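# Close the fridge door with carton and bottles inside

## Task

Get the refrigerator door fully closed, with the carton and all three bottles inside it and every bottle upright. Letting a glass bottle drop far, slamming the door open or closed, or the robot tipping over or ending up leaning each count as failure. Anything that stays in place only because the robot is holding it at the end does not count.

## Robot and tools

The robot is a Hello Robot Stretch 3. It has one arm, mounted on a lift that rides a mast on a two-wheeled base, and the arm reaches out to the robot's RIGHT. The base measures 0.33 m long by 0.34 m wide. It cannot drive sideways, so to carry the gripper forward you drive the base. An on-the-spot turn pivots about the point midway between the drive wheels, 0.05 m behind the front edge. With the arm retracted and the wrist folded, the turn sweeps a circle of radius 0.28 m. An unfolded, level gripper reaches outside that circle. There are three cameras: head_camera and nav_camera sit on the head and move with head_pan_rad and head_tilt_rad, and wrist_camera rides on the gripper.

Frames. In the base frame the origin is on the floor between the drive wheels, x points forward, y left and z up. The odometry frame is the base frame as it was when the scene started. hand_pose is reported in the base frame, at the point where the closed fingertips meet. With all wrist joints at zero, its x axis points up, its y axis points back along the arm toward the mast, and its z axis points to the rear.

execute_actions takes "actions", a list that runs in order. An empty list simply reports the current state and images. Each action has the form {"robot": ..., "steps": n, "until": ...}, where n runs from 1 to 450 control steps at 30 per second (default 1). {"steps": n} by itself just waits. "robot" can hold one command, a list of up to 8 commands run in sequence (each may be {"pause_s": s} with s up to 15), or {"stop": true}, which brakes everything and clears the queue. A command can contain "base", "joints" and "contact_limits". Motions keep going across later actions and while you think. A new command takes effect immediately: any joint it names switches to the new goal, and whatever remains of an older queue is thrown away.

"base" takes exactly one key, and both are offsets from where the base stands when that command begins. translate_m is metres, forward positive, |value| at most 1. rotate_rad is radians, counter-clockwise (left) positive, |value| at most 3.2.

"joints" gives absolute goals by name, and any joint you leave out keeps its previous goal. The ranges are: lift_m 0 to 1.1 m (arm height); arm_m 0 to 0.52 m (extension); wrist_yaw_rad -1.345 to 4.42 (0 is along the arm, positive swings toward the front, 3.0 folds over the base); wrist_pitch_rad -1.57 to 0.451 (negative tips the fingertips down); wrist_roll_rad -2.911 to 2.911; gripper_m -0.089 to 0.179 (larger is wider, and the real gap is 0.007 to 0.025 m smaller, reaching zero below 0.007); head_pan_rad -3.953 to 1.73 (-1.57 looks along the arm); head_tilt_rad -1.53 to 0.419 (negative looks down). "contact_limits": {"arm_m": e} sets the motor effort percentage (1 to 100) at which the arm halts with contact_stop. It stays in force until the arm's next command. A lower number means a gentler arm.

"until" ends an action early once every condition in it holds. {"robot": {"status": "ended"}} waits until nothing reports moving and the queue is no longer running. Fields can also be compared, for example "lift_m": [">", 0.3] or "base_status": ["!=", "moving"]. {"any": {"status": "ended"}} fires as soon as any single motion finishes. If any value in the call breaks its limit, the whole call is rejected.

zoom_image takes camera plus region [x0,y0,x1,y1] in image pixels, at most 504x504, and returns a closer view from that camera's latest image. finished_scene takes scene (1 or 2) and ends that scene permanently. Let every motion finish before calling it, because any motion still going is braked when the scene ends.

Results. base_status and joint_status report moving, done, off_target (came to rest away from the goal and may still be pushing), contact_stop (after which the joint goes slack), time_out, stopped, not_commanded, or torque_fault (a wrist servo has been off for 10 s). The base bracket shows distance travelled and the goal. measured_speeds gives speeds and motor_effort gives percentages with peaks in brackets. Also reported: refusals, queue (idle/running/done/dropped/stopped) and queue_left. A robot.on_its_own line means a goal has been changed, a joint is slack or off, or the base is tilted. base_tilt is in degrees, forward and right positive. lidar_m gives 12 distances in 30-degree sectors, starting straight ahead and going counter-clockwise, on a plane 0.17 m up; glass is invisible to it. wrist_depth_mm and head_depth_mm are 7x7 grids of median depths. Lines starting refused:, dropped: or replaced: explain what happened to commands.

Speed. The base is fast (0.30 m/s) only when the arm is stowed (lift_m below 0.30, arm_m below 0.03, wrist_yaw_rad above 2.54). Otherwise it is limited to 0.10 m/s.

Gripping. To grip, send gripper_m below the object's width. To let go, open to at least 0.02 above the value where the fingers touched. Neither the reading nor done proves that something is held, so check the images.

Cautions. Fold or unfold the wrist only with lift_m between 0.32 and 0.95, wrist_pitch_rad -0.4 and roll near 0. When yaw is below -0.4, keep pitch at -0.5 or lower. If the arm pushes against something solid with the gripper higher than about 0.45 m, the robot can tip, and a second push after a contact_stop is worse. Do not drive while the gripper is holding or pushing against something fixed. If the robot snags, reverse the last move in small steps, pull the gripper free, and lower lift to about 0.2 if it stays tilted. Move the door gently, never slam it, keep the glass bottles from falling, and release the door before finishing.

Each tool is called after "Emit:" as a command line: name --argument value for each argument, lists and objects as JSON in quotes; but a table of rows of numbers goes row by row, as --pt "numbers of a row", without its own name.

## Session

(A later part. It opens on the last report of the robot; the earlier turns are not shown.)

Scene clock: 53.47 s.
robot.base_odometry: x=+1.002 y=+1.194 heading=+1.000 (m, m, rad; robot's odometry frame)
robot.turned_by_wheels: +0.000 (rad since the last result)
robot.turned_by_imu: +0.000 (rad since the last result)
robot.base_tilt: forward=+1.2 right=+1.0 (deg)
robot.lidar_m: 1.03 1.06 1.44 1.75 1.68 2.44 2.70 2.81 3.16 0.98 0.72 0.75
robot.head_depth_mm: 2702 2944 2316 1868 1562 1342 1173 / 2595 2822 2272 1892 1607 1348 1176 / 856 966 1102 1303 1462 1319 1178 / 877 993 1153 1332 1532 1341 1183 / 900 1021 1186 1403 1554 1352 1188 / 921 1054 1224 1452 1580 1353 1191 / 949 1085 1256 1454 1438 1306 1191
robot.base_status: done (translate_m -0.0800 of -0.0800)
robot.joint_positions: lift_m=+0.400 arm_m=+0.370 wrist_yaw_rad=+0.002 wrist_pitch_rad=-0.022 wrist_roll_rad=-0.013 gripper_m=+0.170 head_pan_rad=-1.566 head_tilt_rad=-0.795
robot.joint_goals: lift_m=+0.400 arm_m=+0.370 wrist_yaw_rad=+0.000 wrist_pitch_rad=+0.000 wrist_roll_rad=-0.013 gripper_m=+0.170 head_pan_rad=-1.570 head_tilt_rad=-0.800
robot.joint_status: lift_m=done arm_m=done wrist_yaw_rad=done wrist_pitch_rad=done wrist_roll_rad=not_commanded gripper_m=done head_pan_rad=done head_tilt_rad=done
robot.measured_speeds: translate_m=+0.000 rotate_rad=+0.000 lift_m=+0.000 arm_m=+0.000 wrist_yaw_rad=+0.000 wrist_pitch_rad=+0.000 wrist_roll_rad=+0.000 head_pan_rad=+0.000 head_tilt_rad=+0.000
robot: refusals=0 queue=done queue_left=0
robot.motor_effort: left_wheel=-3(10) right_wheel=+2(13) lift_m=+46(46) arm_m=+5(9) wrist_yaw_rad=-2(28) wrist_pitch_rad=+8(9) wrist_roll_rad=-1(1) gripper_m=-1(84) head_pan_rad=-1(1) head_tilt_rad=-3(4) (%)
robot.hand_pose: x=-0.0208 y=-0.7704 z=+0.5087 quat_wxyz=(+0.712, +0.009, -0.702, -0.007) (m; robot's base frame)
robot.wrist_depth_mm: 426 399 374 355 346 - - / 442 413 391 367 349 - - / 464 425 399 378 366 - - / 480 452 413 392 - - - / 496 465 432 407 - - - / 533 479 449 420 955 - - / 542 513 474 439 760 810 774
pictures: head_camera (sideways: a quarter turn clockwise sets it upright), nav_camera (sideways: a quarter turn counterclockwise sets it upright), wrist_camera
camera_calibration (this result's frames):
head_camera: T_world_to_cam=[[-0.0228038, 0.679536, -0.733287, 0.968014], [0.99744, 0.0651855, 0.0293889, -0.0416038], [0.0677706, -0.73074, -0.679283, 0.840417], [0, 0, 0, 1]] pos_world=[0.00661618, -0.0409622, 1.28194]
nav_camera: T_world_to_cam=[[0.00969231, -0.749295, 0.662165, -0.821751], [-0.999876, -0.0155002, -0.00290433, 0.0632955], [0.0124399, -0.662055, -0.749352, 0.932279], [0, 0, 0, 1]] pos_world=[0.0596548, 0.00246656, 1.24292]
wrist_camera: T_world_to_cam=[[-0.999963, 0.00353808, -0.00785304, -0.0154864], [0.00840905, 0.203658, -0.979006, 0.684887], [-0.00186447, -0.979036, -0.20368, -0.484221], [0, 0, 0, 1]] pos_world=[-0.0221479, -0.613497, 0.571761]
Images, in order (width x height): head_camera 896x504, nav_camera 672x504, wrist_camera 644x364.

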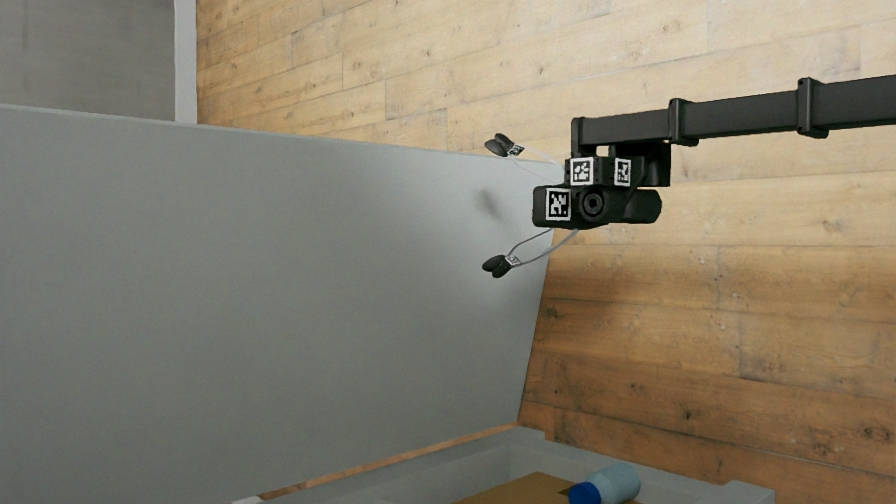

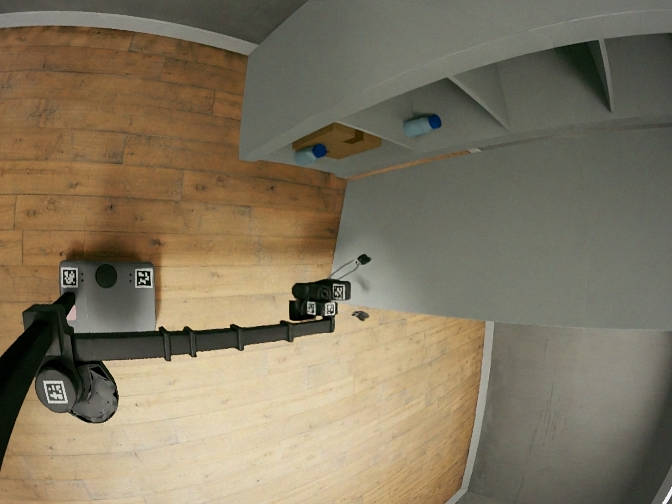

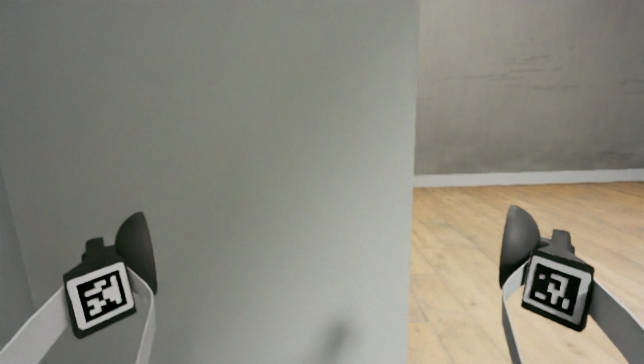

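Emit:
execute_actions --actions '[{"robot":[{"base":{"translate_m":-0.3},"joints":{"arm_m":0.1,"lift_m":0.075,"gripper_m":0.13}},{"base":{"rotate_rad":1.6}},{"base":{"translate_m":-0.72}},{"joints":{"arm_m":0.2}}],"steps":450,"until":{"robot":{"status":"ended"}}},{"steps":300,"until":{"robot":{"status":"ended"}}}]'

Scene clock: 71.30 s.
robot.base_odometry: x=+1.457 y=+0.570 heading=+2.600 (m, m, rad; robot's odometry frame)
robot.turned_by_wheels: +1.600 (rad since the last result)
robot.turned_by_imu: +1.625 (rad since the last result)
robot.base_tilt: forward=+1.2 right=+1.1 (deg)
robot.lidar_m: 2.46 2.15 2.50 2.44 2.54 2.38 0.46 0.41 0.57 0.76 1.38 1.89
robot.head_depth_mm: 1026 876 1270 1089 1312 1336 1167 / 1030 879 1306 1155 1272 1344 1180 / 1042 885 1305 1155 1247 1345 1218 / 1043 891 1321 1134 1387 1348 1180 / 682 759 873 1034 1480 1353 1187 / 694 1309 1537 1761 1587 1362 1185 / 1171 1335 1539 1789 1580 1366 1189
robot.base_status: done (translate_m -0.7200 of -0.7200)
robot.joint_positions: lift_m=+0.076 arm_m=+0.200 wrist_yaw_rad=+0.002 wrist_pitch_rad=-0.022 wrist_roll_rad=-0.013 gripper_m=+0.130 head_pan_rad=-1.566 head_tilt_rad=-0.795
robot.joint_goals: lift_m=+0.075 arm_m=+0.200 wrist_yaw_rad=+0.000 wrist_pitch_rad=+0.000 wrist_roll_rad=-0.013 gripper_m=+0.130 head_pan_rad=-1.570 head_tilt_rad=-0.800
robot.joint_status: lift_m=done arm_m=done wrist_yaw_rad=done wrist_pitch_rad=done wrist_roll_rad=not_commanded gripper_m=done head_pan_rad=done head_tilt_rad=done
robot.measured_speeds: translate_m=+0.000 rotate_rad=+0.000 lift_m=+0.000 arm_m=+0.000 wrist_yaw_rad=+0.000 wrist_pitch_rad=+0.000 wrist_roll_rad=+0.000 head_pan_rad=+0.000 head_tilt_rad=+0.000
robot: refusals=0 queue=done queue_left=0
robot.motor_effort: left_wheel=-3(11) right_wheel=+2(5) lift_m=+21(47) arm_m=+4(4) wrist_yaw_rad=-1(2) wrist_pitch_rad=+8(8) wrist_roll_rad=-1(1) gripper_m=+1(83) head_pan_rad=-1(2) head_tilt_rad=-3(3) (%)
robot.hand_pose: x=-0.0210 y=-0.6004 z=+0.1846 quat_wxyz=(+0.712, +0.009, -0.702, -0.007) (m; robot's base frame)
robot.wrist_depth_mm: 799 298 435 347 339 338 374 / 822 310 421 355 349 348 393 / 875 321 424 365 357 363 394 / 900 332 414 377 373 371 396 / 718 664 347 347 342 355 351 / 502 - 352 352 352 - 355 / 390 361 365 366 370 361 357
pictures: head_camera (sideways: a quarter turn clockwise sets it upright), nav_camera (sideways: a quarter turn counterclockwise sets it upright), wrist_camera
camera_calibration (this result's frames):
head_camera: T_world_to_cam=[[-0.0228036, 0.679536, -0.733287, 0.968014], [0.99744, 0.0651853, 0.0293889, -0.0416038], [0.0677704, -0.73074, -0.679283, 0.840417], [0, 0, 0, 1]] pos_world=[0.00661617, -0.0409622, 1.28194]
nav_camera: T_world_to_cam=[[0.00969213, -0.749295, 0.662165, -0.821751], [-0.999876, -0.0155, -0.00290433, 0.0632955], [0.0124398, -0.662055, -0.749352, 0.932279], [0, 0, 0, 1]] pos_world=[0.0596548, 0.00246654, 1.24292]
wrist_camera: T_world_to_cam=[[-0.99996, 0.0042637, -0.00785441, -0.0183833], [0.00855742, 0.203368, -0.979065, 0.332801], [-0.0025771, -0.979093, -0.203396, -0.383913], [0, 0, 0, 1]] pos_world=[-0.0222198, -0.443489, 0.247603]
Images, in order (width x height): head_camera 896x504, nav_camera 672x504, wrist_camera 644x364.

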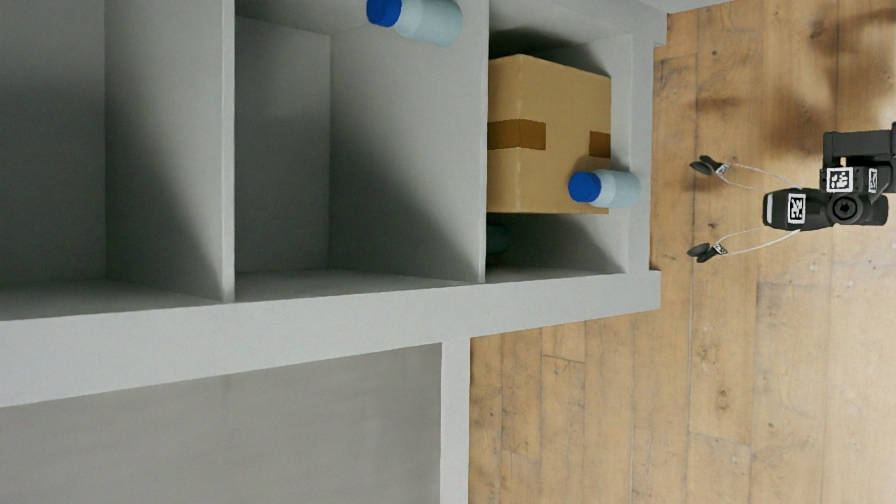

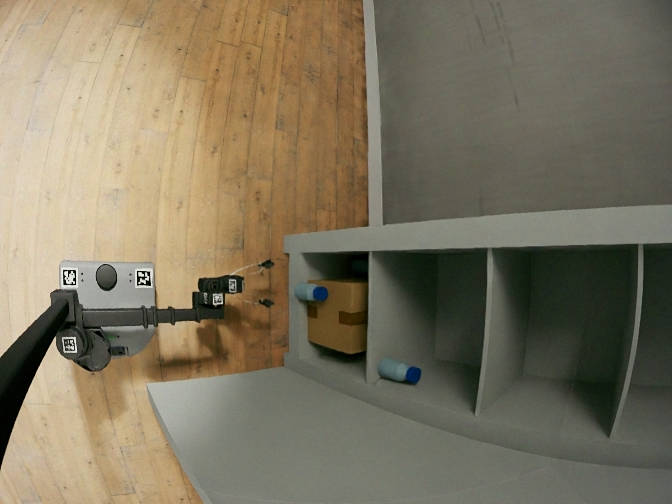

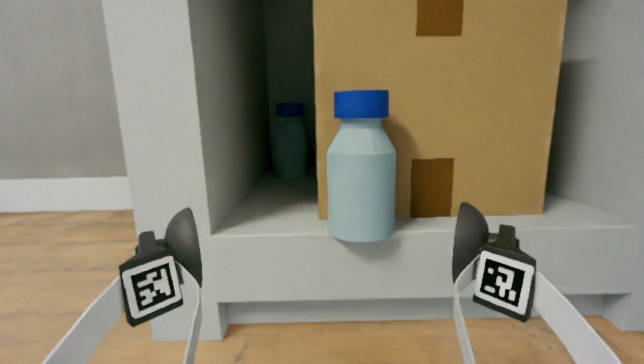

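Emit:
execute_actions --actions '[{"robot":[{"base":{"translate_m":-0.036}},{"joints":{"arm_m":0.378}},{"joints":{"gripper_m":0.02}},{"joints":{"lift_m":0.09}},{"joints":{"arm_m":0.27}}],"steps":450,"until":{"robot":{"status":"ended"}}}]'

Scene clock: 79.20 s.
robot.base_odometry: x=+1.488 y=+0.551 heading=+2.600 (m, m, rad; robot's odometry frame)
robot.turned_by_wheels: +0.000 (rad since the last result)
robot.turned_by_imu: +0.002 (rad since the last result)
robot.base_tilt: forward=+1.2 right=+1.0 (deg)
robot.lidar_m: 2.50 2.19 2.50 2.44 2.54 2.34 2.26 0.38 0.52 0.64 0.79 1.90
robot.head_depth_mm: 1024 876 1224 1063 1259 1288 1167 / 1034 882 1304 1155 1305 1344 1175 / 1037 887 1312 1157 1280 1318 1134 / 1043 889 1312 1162 1389 1350 1178 / 851 812 893 1035 1265 1358 1181 / 661 762 1471 1766 1582 1363 1188 / 1174 1336 1538 1762 1587 1356 1188
robot.base_status: done (translate_m -0.0360 of -0.0360)
robot.joint_positions: lift_m=+0.089 arm_m=+0.270 wrist_yaw_rad=-0.002 wrist_pitch_rad=-0.066 wrist_roll_rad=-0.013 gripper_m=+0.021 head_pan_rad=-1.566 head_tilt_rad=-0.795
robot.joint_goals: lift_m=+0.090 arm_m=+0.270 wrist_yaw_rad=+0.000 wrist_pitch_rad=+0.000 wrist_roll_rad=-0.013 gripper_m=+0.020 head_pan_rad=-1.570 head_tilt_rad=-0.800
robot.joint_status: lift_m=done arm_m=done wrist_yaw_rad=done wrist_pitch_rad=done wrist_roll_rad=not_commanded gripper_m=done head_pan_rad=done head_tilt_rad=done
robot.measured_speeds: translate_m=+0.000 rotate_rad=+0.000 lift_m=+0.000 arm_m=+0.000 wrist_yaw_rad=+0.000 wrist_pitch_rad=+0.000 wrist_roll_rad=+0.000 head_pan_rad=+0.000 head_tilt_rad=+0.000
robot: refusals=0 queue=done queue_left=0
robot.motor_effort: left_wheel=-4(9) right_wheel=+3(4) lift_m=+59(60) arm_m=-3(5) wrist_yaw_rad=+2(4) wrist_pitch_rad=+25(25) wrist_roll_rad=-1(1) gripper_m=-18(92) head_pan_rad=-1(1) head_tilt_rad=-3(4) (%)
robot.hand_pose: x=-0.0220 y=-0.6693 z=+0.1871 quat_wxyz=(+0.712, +0.023, -0.702, -0.024) (m; robot's base frame)
robot.wrist_depth_mm: 227 281 501 269 271 273 318 / 237 278 492 122 280 281 319 / 247 276 541 130 293 295 335 / 258 275 430 129 303 303 352 / 272 275 216 125 136 313 306 / 424 282 142 130 140 284 284 / 354 294 326 135 294 323 321
pictures: head_camera (sideways: a quarter turn clockwise sets it upright), nav_camera (sideways: a quarter turn counterclockwise sets it upright), wrist_camera
camera_calibration (this result's frames):
head_camera: T_world_to_cam=[[-0.0228036, 0.679536, -0.733287, 0.968014], [0.99744, 0.0651853, 0.0293889, -0.0416038], [0.0677704, -0.73074, -0.679283, 0.840417], [0, 0, 0, 1]] pos_world=[0.00661617, -0.0409622, 1.28194]
nav_camera: T_world_to_cam=[[0.00969213, -0.749295, 0.662165, -0.821751], [-0.999876, -0.0155, -0.00290433, 0.0632955], [0.0124398, -0.662055, -0.749352, 0.932279], [0, 0, 0, 1]] pos_world=[0.0596548, 0.00246654, 1.24292]
wrist_camera: T_world_to_cam=[[-0.999935, 0.00854627, -0.00748548, -0.0162779], [0.00936172, 0.246546, -0.969086, 0.376285], [-0.00643656, -0.969093, -0.24661, -0.436176], [0, 0, 0, 1]] pos_world=[-0.022607, -0.515328, 0.256966]
Images, in order (width x height): head_camera 896x504, nav_camera 672x504, wrist_camera 644x364.

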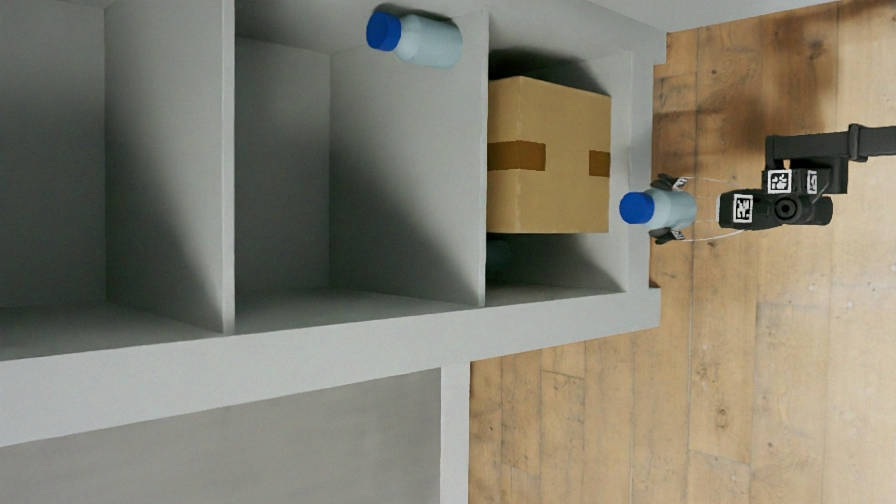

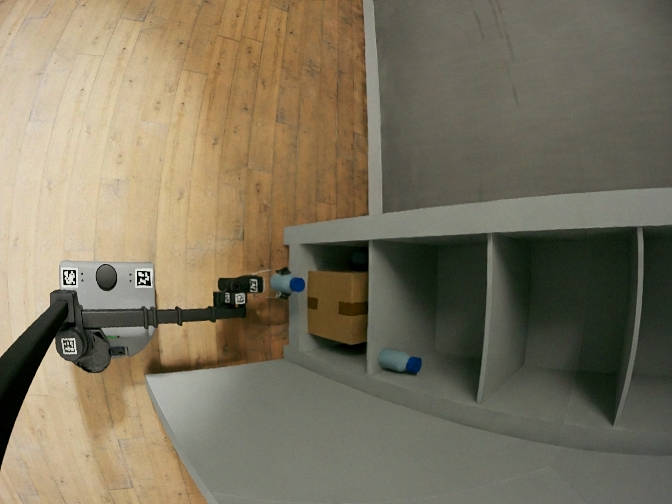

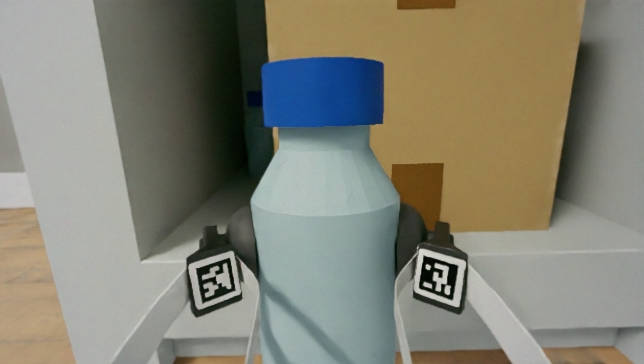

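Emit:
execute_actions --actions '[{"robot":[{"joints":{"lift_m":0.54}},{"joints":{"arm_m":0.49}},{"joints":{"lift_m":0.505}}],"steps":450,"until":{"robot":{"status":"ended"}}},{"robot":{"joints":{"lift_m":0.45}},"steps":100,"until":{"robot":{"wrist_pitch_rad":[">",-0.04]}}},{"robot":{"stop":true},"steps":15},{"robot":[{"joints":{"gripper_m":0.13}},{"joints":{"arm_m":0}},{"base":{"translate_m":0.1},"joints":{"wrist_pitch_rad":-0.4,"gripper_m":0.02}},{"joints":{"wrist_yaw_rad":3.15}},{"joints":{"lift_m":0.27}}],"steps":450,"until":{"robot":{"status":"ended"}}}]'

Emit:
execute_actions --actions '[{"robot":[{"base":{"rotate_rad":1.55},"joints":{"head_pan_rad":0,"head_tilt_rad":-0.9}},{"base":{"translate_m":0.32}},{"base":{"rotate_rad":1.55}},{"base":{"translate_m":1.0}},{"base":{"rotate_rad":2.3}}],"steps":450,"until":{"robot":{"status":"ended"}}},{"steps":150,"until":{"robot":{"status":"ended"}}}]'

Scene clock: 102.37 s.
robot.base_odometry: x=+1.402 y=+0.603 heading=+2.600 (m, m, rad; robot's odometry frame)
robot.turned_by_wheels: +0.000 (rad since the last result)
robot.turned_by_imu: +0.006 (rad since the last result)
robot.base_tilt: forward=+1.2 right=+1.1 (deg)
robot.lidar_m: 2.40 2.10 2.50 2.44 2.54 2.45 0.48 0.48 0.66 0.77 1.38 1.89
robot.head_depth_mm: 1034 876 1305 1151 1317 1342 1172 / 1037 880 1308 1119 1278 1348 1173 / 1038 885 1305 1124 1344 1342 1176 / 681 769 893 1058 1302 1357 1176 / 680 1276 1491 1741 1579 1355 1180 / 1171 1336 1533 1764 1579 1359 1188 / 1177 1335 1536 1764 1582 1360 1181
robot.base_status: done (translate_m +0.1000 of +0.1000)
robot.joint_positions: lift_m=+0.271 arm_m=+0.003 wrist_yaw_rad=+3.147 wrist_pitch_rad=-0.416 wrist_roll_rad=-0.014 gripper_m=+0.020 head_pan_rad=-1.566 head_tilt_rad=-0.795
robot.joint_goals: lift_m=+0.270 arm_m=+0.000 wrist_yaw_rad=+3.150 wrist_pitch_rad=-0.400 wrist_roll_rad=-0.014 gripper_m=+0.020 head_pan_rad=-1.570 head_tilt_rad=-0.800
robot.joint_status: lift_m=done arm_m=done wrist_yaw_rad=done wrist_pitch_rad=done wrist_roll_rad=not_commanded gripper_m=done head_pan_rad=done head_tilt_rad=done
robot.measured_speeds: translate_m=+0.000 rotate_rad=+0.000 lift_m=+0.000 arm_m=+0.000 wrist_yaw_rad=+0.000 wrist_pitch_rad=+0.000 wrist_roll_rad=+0.000 head_pan_rad=+0.000 head_tilt_rad=+0.000
robot: refusals=0 queue=done queue_left=0
robot.motor_effort: left_wheel=-4(5) right_wheel=+2(5) lift_m=+21(61) arm_m=-3(6) wrist_yaw_rad=+2(3) wrist_pitch_rad=+6(26) wrist_roll_rad=-1(1) gripper_m=+0(81) head_pan_rad=-1(1) head_tilt_rad=-3(3) (%)
robot.hand_pose: x=-0.0225 y=+0.0768 z=+0.2837 quat_wxyz=(+0.143, +0.686, +0.149, +0.697) (m; robot's base frame)
robot.wrist_depth_mm: - - - - - - - / - - - - - - - / 966 977 - 918 923 909 885 / 735 734 732 720 700 687 697 / 592 585 579 584 580 558 552 / 496 510 - - 495 483 476 / 439 - - - 406 416 413
pictures: head_camera (sideways: a quarter turn clockwise sets it upright), nav_camera (sideways: a quarter turn counterclockwise sets it upright), wrist_camera
camera_calibration (this result's frames):
head_camera: T_world_to_cam=[[-0.0228034, 0.679536, -0.733287, 0.968014], [0.99744, 0.065185, 0.0293889, -0.0416038], [0.0677702, -0.73074, -0.679283, 0.840417], [0, 0, 0, 1]] pos_world=[0.00661616, -0.0409622, 1.28194]
nav_camera: T_world_to_cam=[[0.00969195, -0.749295, 0.662165, -0.821752], [-0.999876, -0.0154998, -0.00290433, 0.0632955], [0.0124396, -0.662055, -0.749352, 0.932279], [0, 0, 0, 1]] pos_world=[0.0596548, 0.00246653, 1.24292]
wrist_camera: T_world_to_cam=[[0.999985, -0.00314881, -0.0043934, 0.0225784], [-0.00540384, -0.563683, -0.825974, 0.307263], [0.000124353, 0.825985, -0.563692, 0.262971], [0, 0, 0, 1]] pos_world=[-0.0209504, -0.04394, 0.402125]
Images, in order (width x height): head_camera 896x504, nav_camera 672x504, wrist_camera 644x364.

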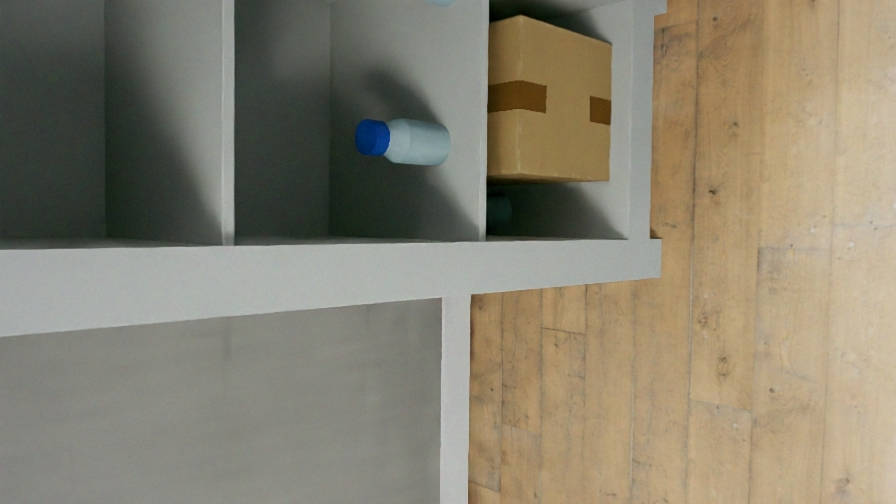

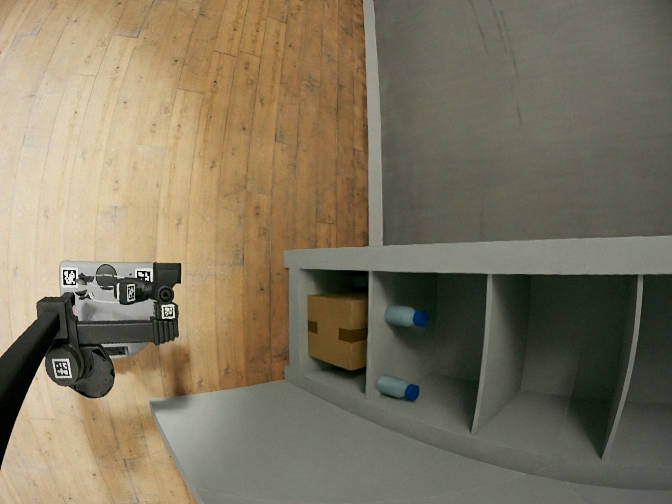

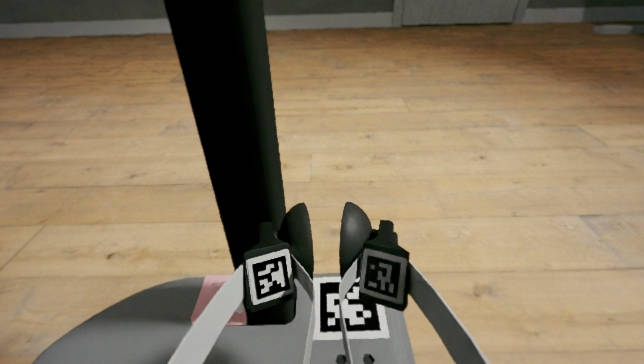

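Scene clock: 117.60 s.
robot.base_odometry: x=+2.066 y=-0.219 heading=+1.716 (m, m, rad; robot's odometry frame)
robot.turned_by_wheels: +5.400 (rad since the last result)
robot.turned_by_imu: +5.487 (rad since the last result)
robot.base_tilt: forward=+1.2 right=+1.0 (deg)
robot.lidar_m: 0.67 2.95 3.39 2.53 2.10 2.08 1.67 1.38 1.37 1.52 1.68 1.11
robot.head_depth_mm: 913 1131 1551 1704 1463 1282 1143 / 787 935 1156 1518 1465 1289 1141 / 688 804 963 1192 1439 1291 1145 / 605 688 829 999 1265 1290 1148 / 599 720 1907 1690 1481 1292 1152 / 2491 2602 2070 1723 1476 1292 1156 / 2796 2611 2073 1740 1491 1301 1154
robot.base_status: done (rotate_rad +2.2999 of +2.3000)
robot.joint_positions: lift_m=+0.271 arm_m=+0.003 wrist_yaw_rad=+3.148 wrist_pitch_rad=-0.416 wrist_roll_rad=-0.014 gripper_m=+0.020 head_pan_rad=-0.007 head_tilt_rad=-0.890
robot.joint_goals: lift_m=+0.270 arm_m=+0.000 wrist_yaw_rad=+3.150 wrist_pitch_rad=-0.400 wrist_roll_rad=-0.014 gripper_m=+0.020 head_pan_rad=+0.000 head_tilt_rad=-0.900
robot.joint_status: lift_m=done arm_m=done wrist_yaw_rad=done wrist_pitch_rad=done wrist_roll_rad=not_commanded gripper_m=done head_pan_rad=done head_tilt_rad=done
robot.measured_speeds: translate_m=+0.000 rotate_rad=+0.000 lift_m=+0.000 arm_m=+0.000 wrist_yaw_rad=+0.000 wrist_pitch_rad=+0.000 wrist_roll_rad=+0.000 head_pan_rad=+0.000 head_tilt_rad=+0.000
robot: refusals=0 queue=done queue_left=0
robot.motor_effort: left_wheel=-4(14) right_wheel=+2(8) lift_m=+22(21) arm_m=-3(4) wrist_yaw_rad=+2(3) wrist_pitch_rad=+6(6) wrist_roll_rad=-1(1) gripper_m=+0(1) head_pan_rad=+2(30) head_tilt_rad=-6(22) (%)
robot.hand_pose: x=-0.0226 y=+0.0767 z=+0.2837 quat_wxyz=(+0.143, +0.686, +0.149, +0.697) (m; robot's base frame)
robot.wrist_depth_mm: - - - - - - - / - - - - - - - / 993 956 - 931 918 902 904 / 738 710 706 723 690 690 682 / 592 589 585 580 566 571 564 / 498 511 - - 497 475 480 / 437 - - - 413 412 406
pictures: head_camera (sideways: a quarter turn clockwise sets it upright), nav_camera (sideways: a quarter turn counterclockwise sets it upright), wrist_camera
camera_calibration (this result's frames):
head_camera: T_world_to_cam=[[-0.746223, -0.0147104, -0.665533, 0.884132], [-0.0509007, 0.99809, 0.035011, -0.0425243], [0.663747, 0.0600021, -0.745547, 0.922961], [0, 0, 0, 1]] pos_world=[0.0449829, 0.0000693647, 1.27802]
nav_camera: T_world_to_cam=[[0.808772, 0.000862544, 0.588122, -0.730153], [0.00392657, -0.999985, -0.00393314, 0.0585112], [0.588109, 0.00549032, -0.808763, 1.00602], [0, 0, 0, 1]] pos_world=[-0.00135125, 0.0536168, 1.24328]
wrist_camera: T_world_to_cam=[[0.999988, -0.00236289, -0.00439291, 0.0226944], [-0.00496036, -0.563785, -0.825907, 0.307206], [-0.00052513, 0.825918, -0.563789, 0.262999], [0, 0, 0, 1]] pos_world=[-0.0210322, -0.0439641, 0.4021]
Images, in order (width x height): head_camera 896x504, nav_camera 672x504, wrist_camera 644x364.

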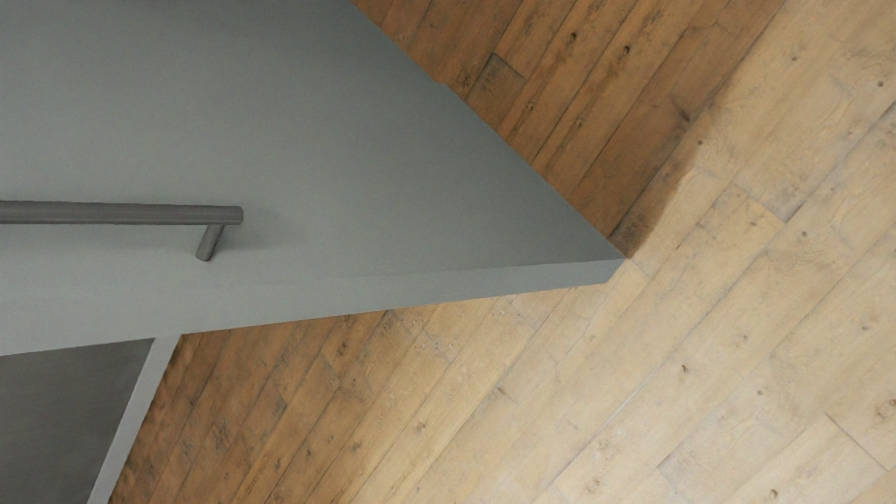

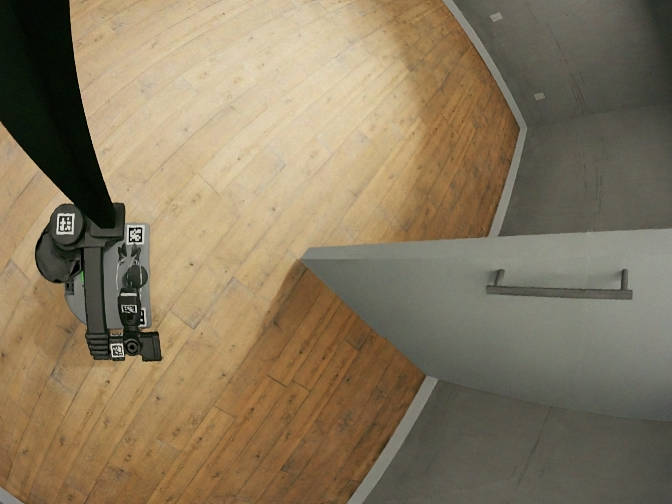

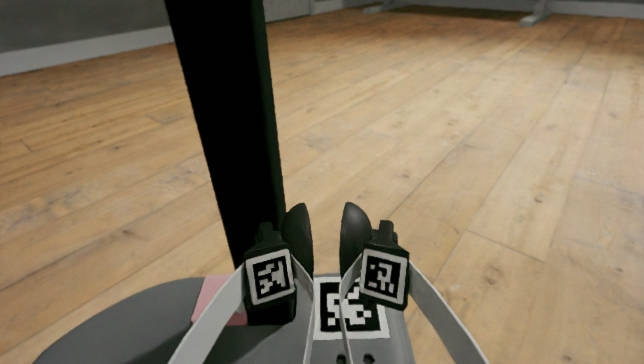

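This door coasts more; push shorter.

Emit:
execute_actions --actions '[{"robot":[{"base":{"rotate_rad":0.05},"joints":{"head_tilt_rad":-0.5}},{"base":{"translate_m":0.5}},{"joints":{"lift_m":0.35}},{"base":{"translate_m":0.3}}],"steps":450,"until":{"robot":{"status":"ended"}}},{"robot":{"joints":{"head_tilt_rad":-1.1}},"steps":90}]'

Scene clock: 131.00 s.
robot.base_odometry: x=+1.911 y=+0.566 heading=+1.766 (m, m, rad; robot's odometry frame)
robot.turned_by_wheels: +0.050 (rad since the last result)
robot.turned_by_imu: +0.062 (rad since the last result)
robot.base_tilt: forward=+1.2 right=+1.0 (deg)
robot.lidar_m: 0.31 0.33 2.61 3.12 2.67 2.67 2.26 1.92 1.92 1.29 0.42 0.32
robot.head_depth_mm: 289 325 403 529 768 1170 1118 / 288 327 406 534 780 1185 1129 / 289 330 410 541 794 1195 1133 / 291 332 413 547 805 1193 1135 / 293 335 418 554 821 1205 1135 / 294 337 421 561 837 1225 1123 / 292 340 425 567 1334 1231 1124
robot.base_status: done (translate_m +0.3000 of +0.3000)
robot.joint_positions: lift_m=+0.349 arm_m=+0.003 wrist_yaw_rad=+3.149 wrist_pitch_rad=-0.416 wrist_roll_rad=-0.014 gripper_m=+0.020 head_pan_rad=-0.007 head_tilt_rad=-1.086
robot.joint_goals: lift_m=+0.350 arm_m=+0.000 wrist_yaw_rad=+3.150 wrist_pitch_rad=-0.400 wrist_roll_rad=-0.014 gripper_m=+0.020 head_pan_rad=+0.000 head_tilt_rad=-1.100
robot.joint_status: lift_m=done arm_m=done wrist_yaw_rad=done wrist_pitch_rad=done wrist_roll_rad=not_commanded gripper_m=done head_pan_rad=done head_tilt_rad=done
robot.measured_speeds: translate_m=+0.000 rotate_rad=+0.000 lift_m=+0.000 arm_m=+0.000 wrist_yaw_rad=+0.000 wrist_pitch_rad=+0.000 wrist_roll_rad=+0.000 head_pan_rad=+0.000 head_tilt_rad=+0.000
robot: refusals=0 queue=done queue_left=0
robot.motor_effort: left_wheel=-1(45) right_wheel=+1(11) lift_m=+54(58) arm_m=-4(4) wrist_yaw_rad=+1(2) wrist_pitch_rad=+6(6) wrist_roll_rad=-1(0) gripper_m=+0(0) head_pan_rad=+3(3) head_tilt_rad=-9(49) (%)
robot.hand_pose: x=-0.0229 y=+0.0767 z=+0.3625 quat_wxyz=(+0.143, +0.686, +0.150, +0.697) (m; robot's base frame)
robot.wrist_depth_mm: - - - - - - - / - - - - - - - / - - - - - - - / 862 882 849 858 836 838 838 / 716 706 703 685 688 684 650 / 600 593 588 560 594 577 410 / 503 522 - - 497 505 410
pictures: head_camera (sideways: a quarter turn clockwise sets it upright), nav_camera (sideways: a quarter turn counterclockwise sets it upright), wrist_camera
camera_calibration (this result's frames):
head_camera: T_world_to_cam=[[-0.861628, -0.0139805, -0.507348, 0.678746], [-0.0430269, 0.998034, 0.0455706, -0.0563094], [0.505713, 0.0610945, -0.860536, 1.07342], [0, 0, 0, 1]] pos_world=[0.0395598, 0.000107741, 1.27064]
nav_camera: T_world_to_cam=[[0.907888, 0.000245006, 0.419212, -0.510726], [0.00301069, -0.999978, -0.00593583, 0.0611228], [0.419201, 0.00665119, -0.907869, 1.13585], [0, 0, 0, 1]] pos_world=[-0.0126528, 0.0536918, 1.24567]
wrist_camera: T_world_to_cam=[[0.99999, -0.00127296, -0.00438744, 0.0232], [-0.00434042, -0.564328, -0.825539, 0.372206], [-0.00142508, 0.825549, -0.564328, 0.307673], [0, 0, 0, 1]] pos_world=[-0.0211458, -0.0439234, 0.481]
Images, in order (width x height): head_camera 896x504, nav_camera 672x504, wrist_camera 644x364.

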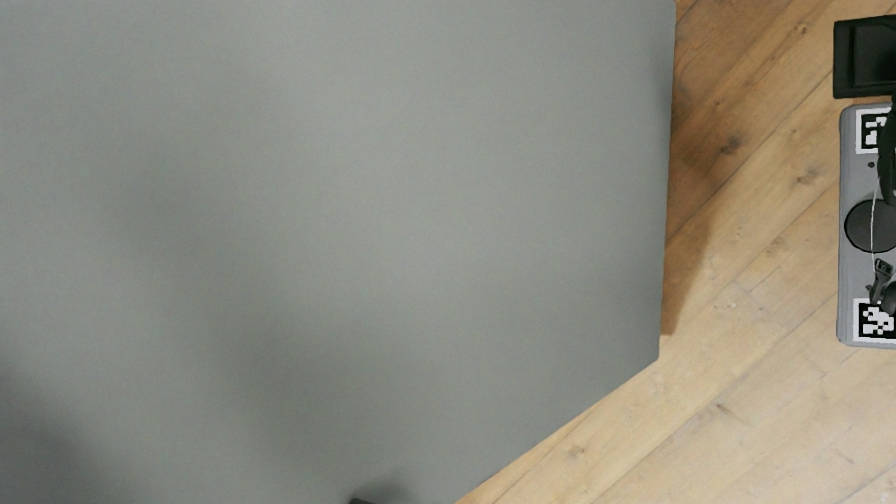

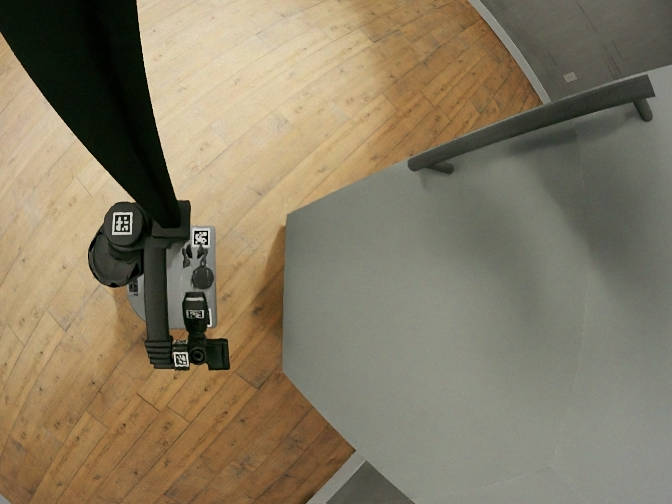

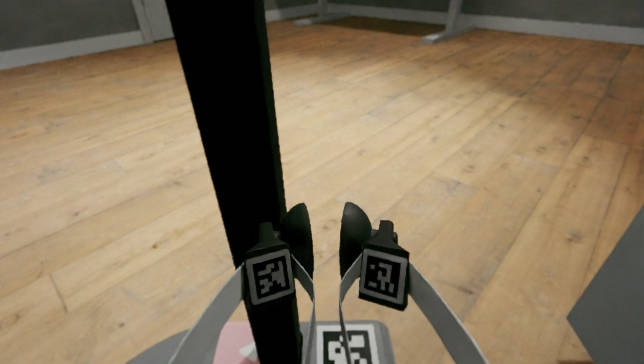

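Emit:
execute_actions --actions '[{"robot":[{"base":{"translate_m":0.22}},{"base":{"rotate_rad":-0.3}},{"base":{"rotate_rad":-0.3}},{"base":{"rotate_rad":-0.3}},{"base":{"translate_m":0.04}},{"base":{"translate_m":0.04}},{"base":{"translate_m":0.04}}],"steps":450,"until":{"robot":{"status":"ended"}}},{"steps":60}]'

Scene clock: 144.90 s.
robot.base_odometry: x=+1.946 y=+0.873 heading=+0.867 (m, m, rad; robot's odometry frame)
robot.turned_by_wheels: -0.900 (rad since the last result)
robot.turned_by_imu: -0.908 (rad since the last result)
robot.base_tilt: forward=+1.2 right=+1.0 (deg)
robot.lidar_m: 0.19 0.19 0.24 2.10 2.61 3.19 2.95 2.98 2.23 2.05 1.36 0.21
robot.head_depth_mm: - - - 324 495 1202 1122 / - - - 322 474 1163 1134 / - - - 320 456 885 1140 / - - - 312 437 825 1135 / - - - 307 421 768 1132 / - - - 303 407 720 1127 / - - - 302 393 678 1126
robot.base_status: done (translate_m +0.0400 of +0.0400)
robot.joint_positions: lift_m=+0.349 arm_m=+0.003 wrist_yaw_rad=+3.149 wrist_pitch_rad=-0.416 wrist_roll_rad=-0.014 gripper_m=+0.020 head_pan_rad=-0.007 head_tilt_rad=-1.087
robot.joint_goals: lift_m=+0.350 arm_m=+0.000 wrist_yaw_rad=+3.150 wrist_pitch_rad=-0.400 wrist_roll_rad=-0.014 gripper_m=+0.020 head_pan_rad=+0.000 head_tilt_rad=-1.100
robot.joint_status: lift_m=done arm_m=done wrist_yaw_rad=done wrist_pitch_rad=done wrist_roll_rad=not_commanded gripper_m=done head_pan_rad=done head_tilt_rad=done
robot.measured_speeds: translate_m=+0.000 rotate_rad=+0.000 lift_m=+0.000 arm_m=+0.000 wrist_yaw_rad=+0.000 wrist_pitch_rad=+0.000 wrist_roll_rad=+0.000 head_pan_rad=+0.000 head_tilt_rad=+0.000
robot: refusals=0 queue=done queue_left=0
robot.motor_effort: left_wheel=+3(33) right_wheel=-2(5) lift_m=+54(54) arm_m=-3(3) wrist_yaw_rad=+1(1) wrist_pitch_rad=+6(6) wrist_roll_rad=-1(1) gripper_m=+0(0) head_pan_rad=+2(2) head_tilt_rad=-8(9) (%)
robot.hand_pose: x=-0.0229 y=+0.0767 z=+0.3625 quat_wxyz=(+0.143, +0.686, +0.150, +0.697) (m; robot's base frame)
robot.wrist_depth_mm: - - - - - 295 213 / - - - - - 306 217 / - - - - 540 314 222 / 885 888 882 839 549 320 226 / 701 726 689 682 519 327 230 / 590 589 590 562 485 334 233 / 513 524 - - 502 340 238
pictures: head_camera (sideways: a quarter turn clockwise sets it upright), nav_camera (sideways: a quarter turn counterclockwise sets it upright), wrist_camera
camera_calibration (this result's frames):
head_camera: T_world_to_cam=[[-0.862023, -0.0139846, -0.506675, 0.677872], [-0.0429991, 0.998034, 0.0456094, -0.05636], [0.505041, 0.0611029, -0.86093, 1.07394], [0, 0, 0, 1]] pos_world=[0.0395354, 0.000108162, 1.27062]
nav_camera: T_world_to_cam=[[0.908215, 0.000249835, 0.418504, -0.509806], [0.00301378, -0.999978, -0.00594339, 0.0611327], [0.418493, 0.00665916, -0.908196, 1.13628], [0, 0, 0, 1]] pos_world=[-0.0126971, 0.053692, 1.24569]
wrist_camera: T_world_to_cam=[[0.99999, -0.00127277, -0.00438755, 0.0232001], [-0.00434039, -0.564328, -0.825539, 0.372204], [-0.0014253, 0.825549, -0.564328, 0.307675], [0, 0, 0, 1]] pos_world=[-0.0211458, -0.0439264, 0.481]
Images, in order (width x height): head_camera 896x504, nav_camera 672x504, wrist_camera 644x364.

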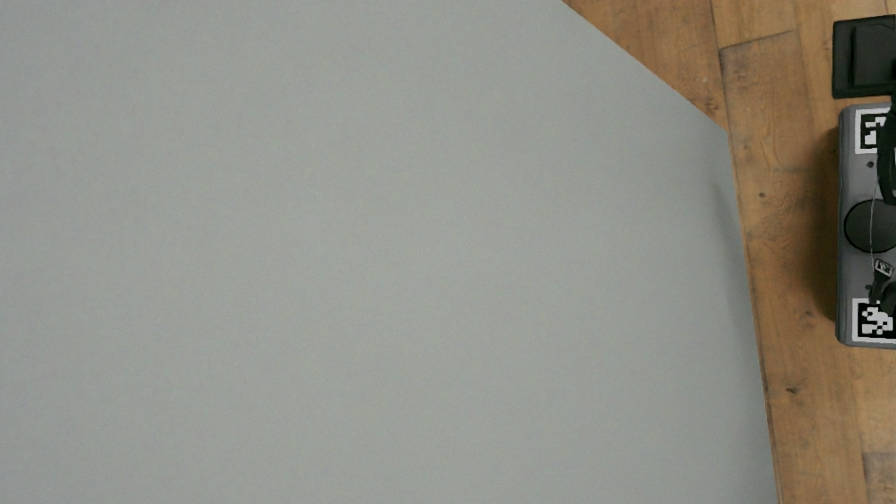

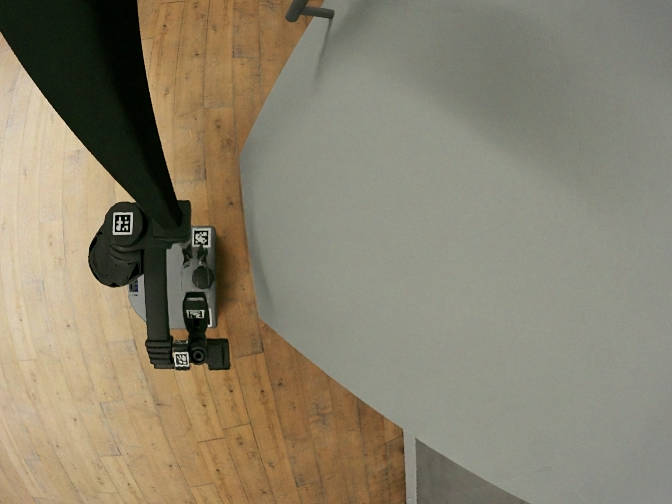

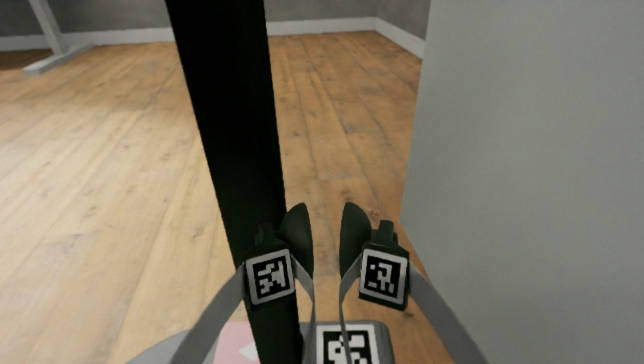

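Parallel to the boards; it closed itself.

Emit:
finished_scene --scene 2

The scene is finished: the task was done.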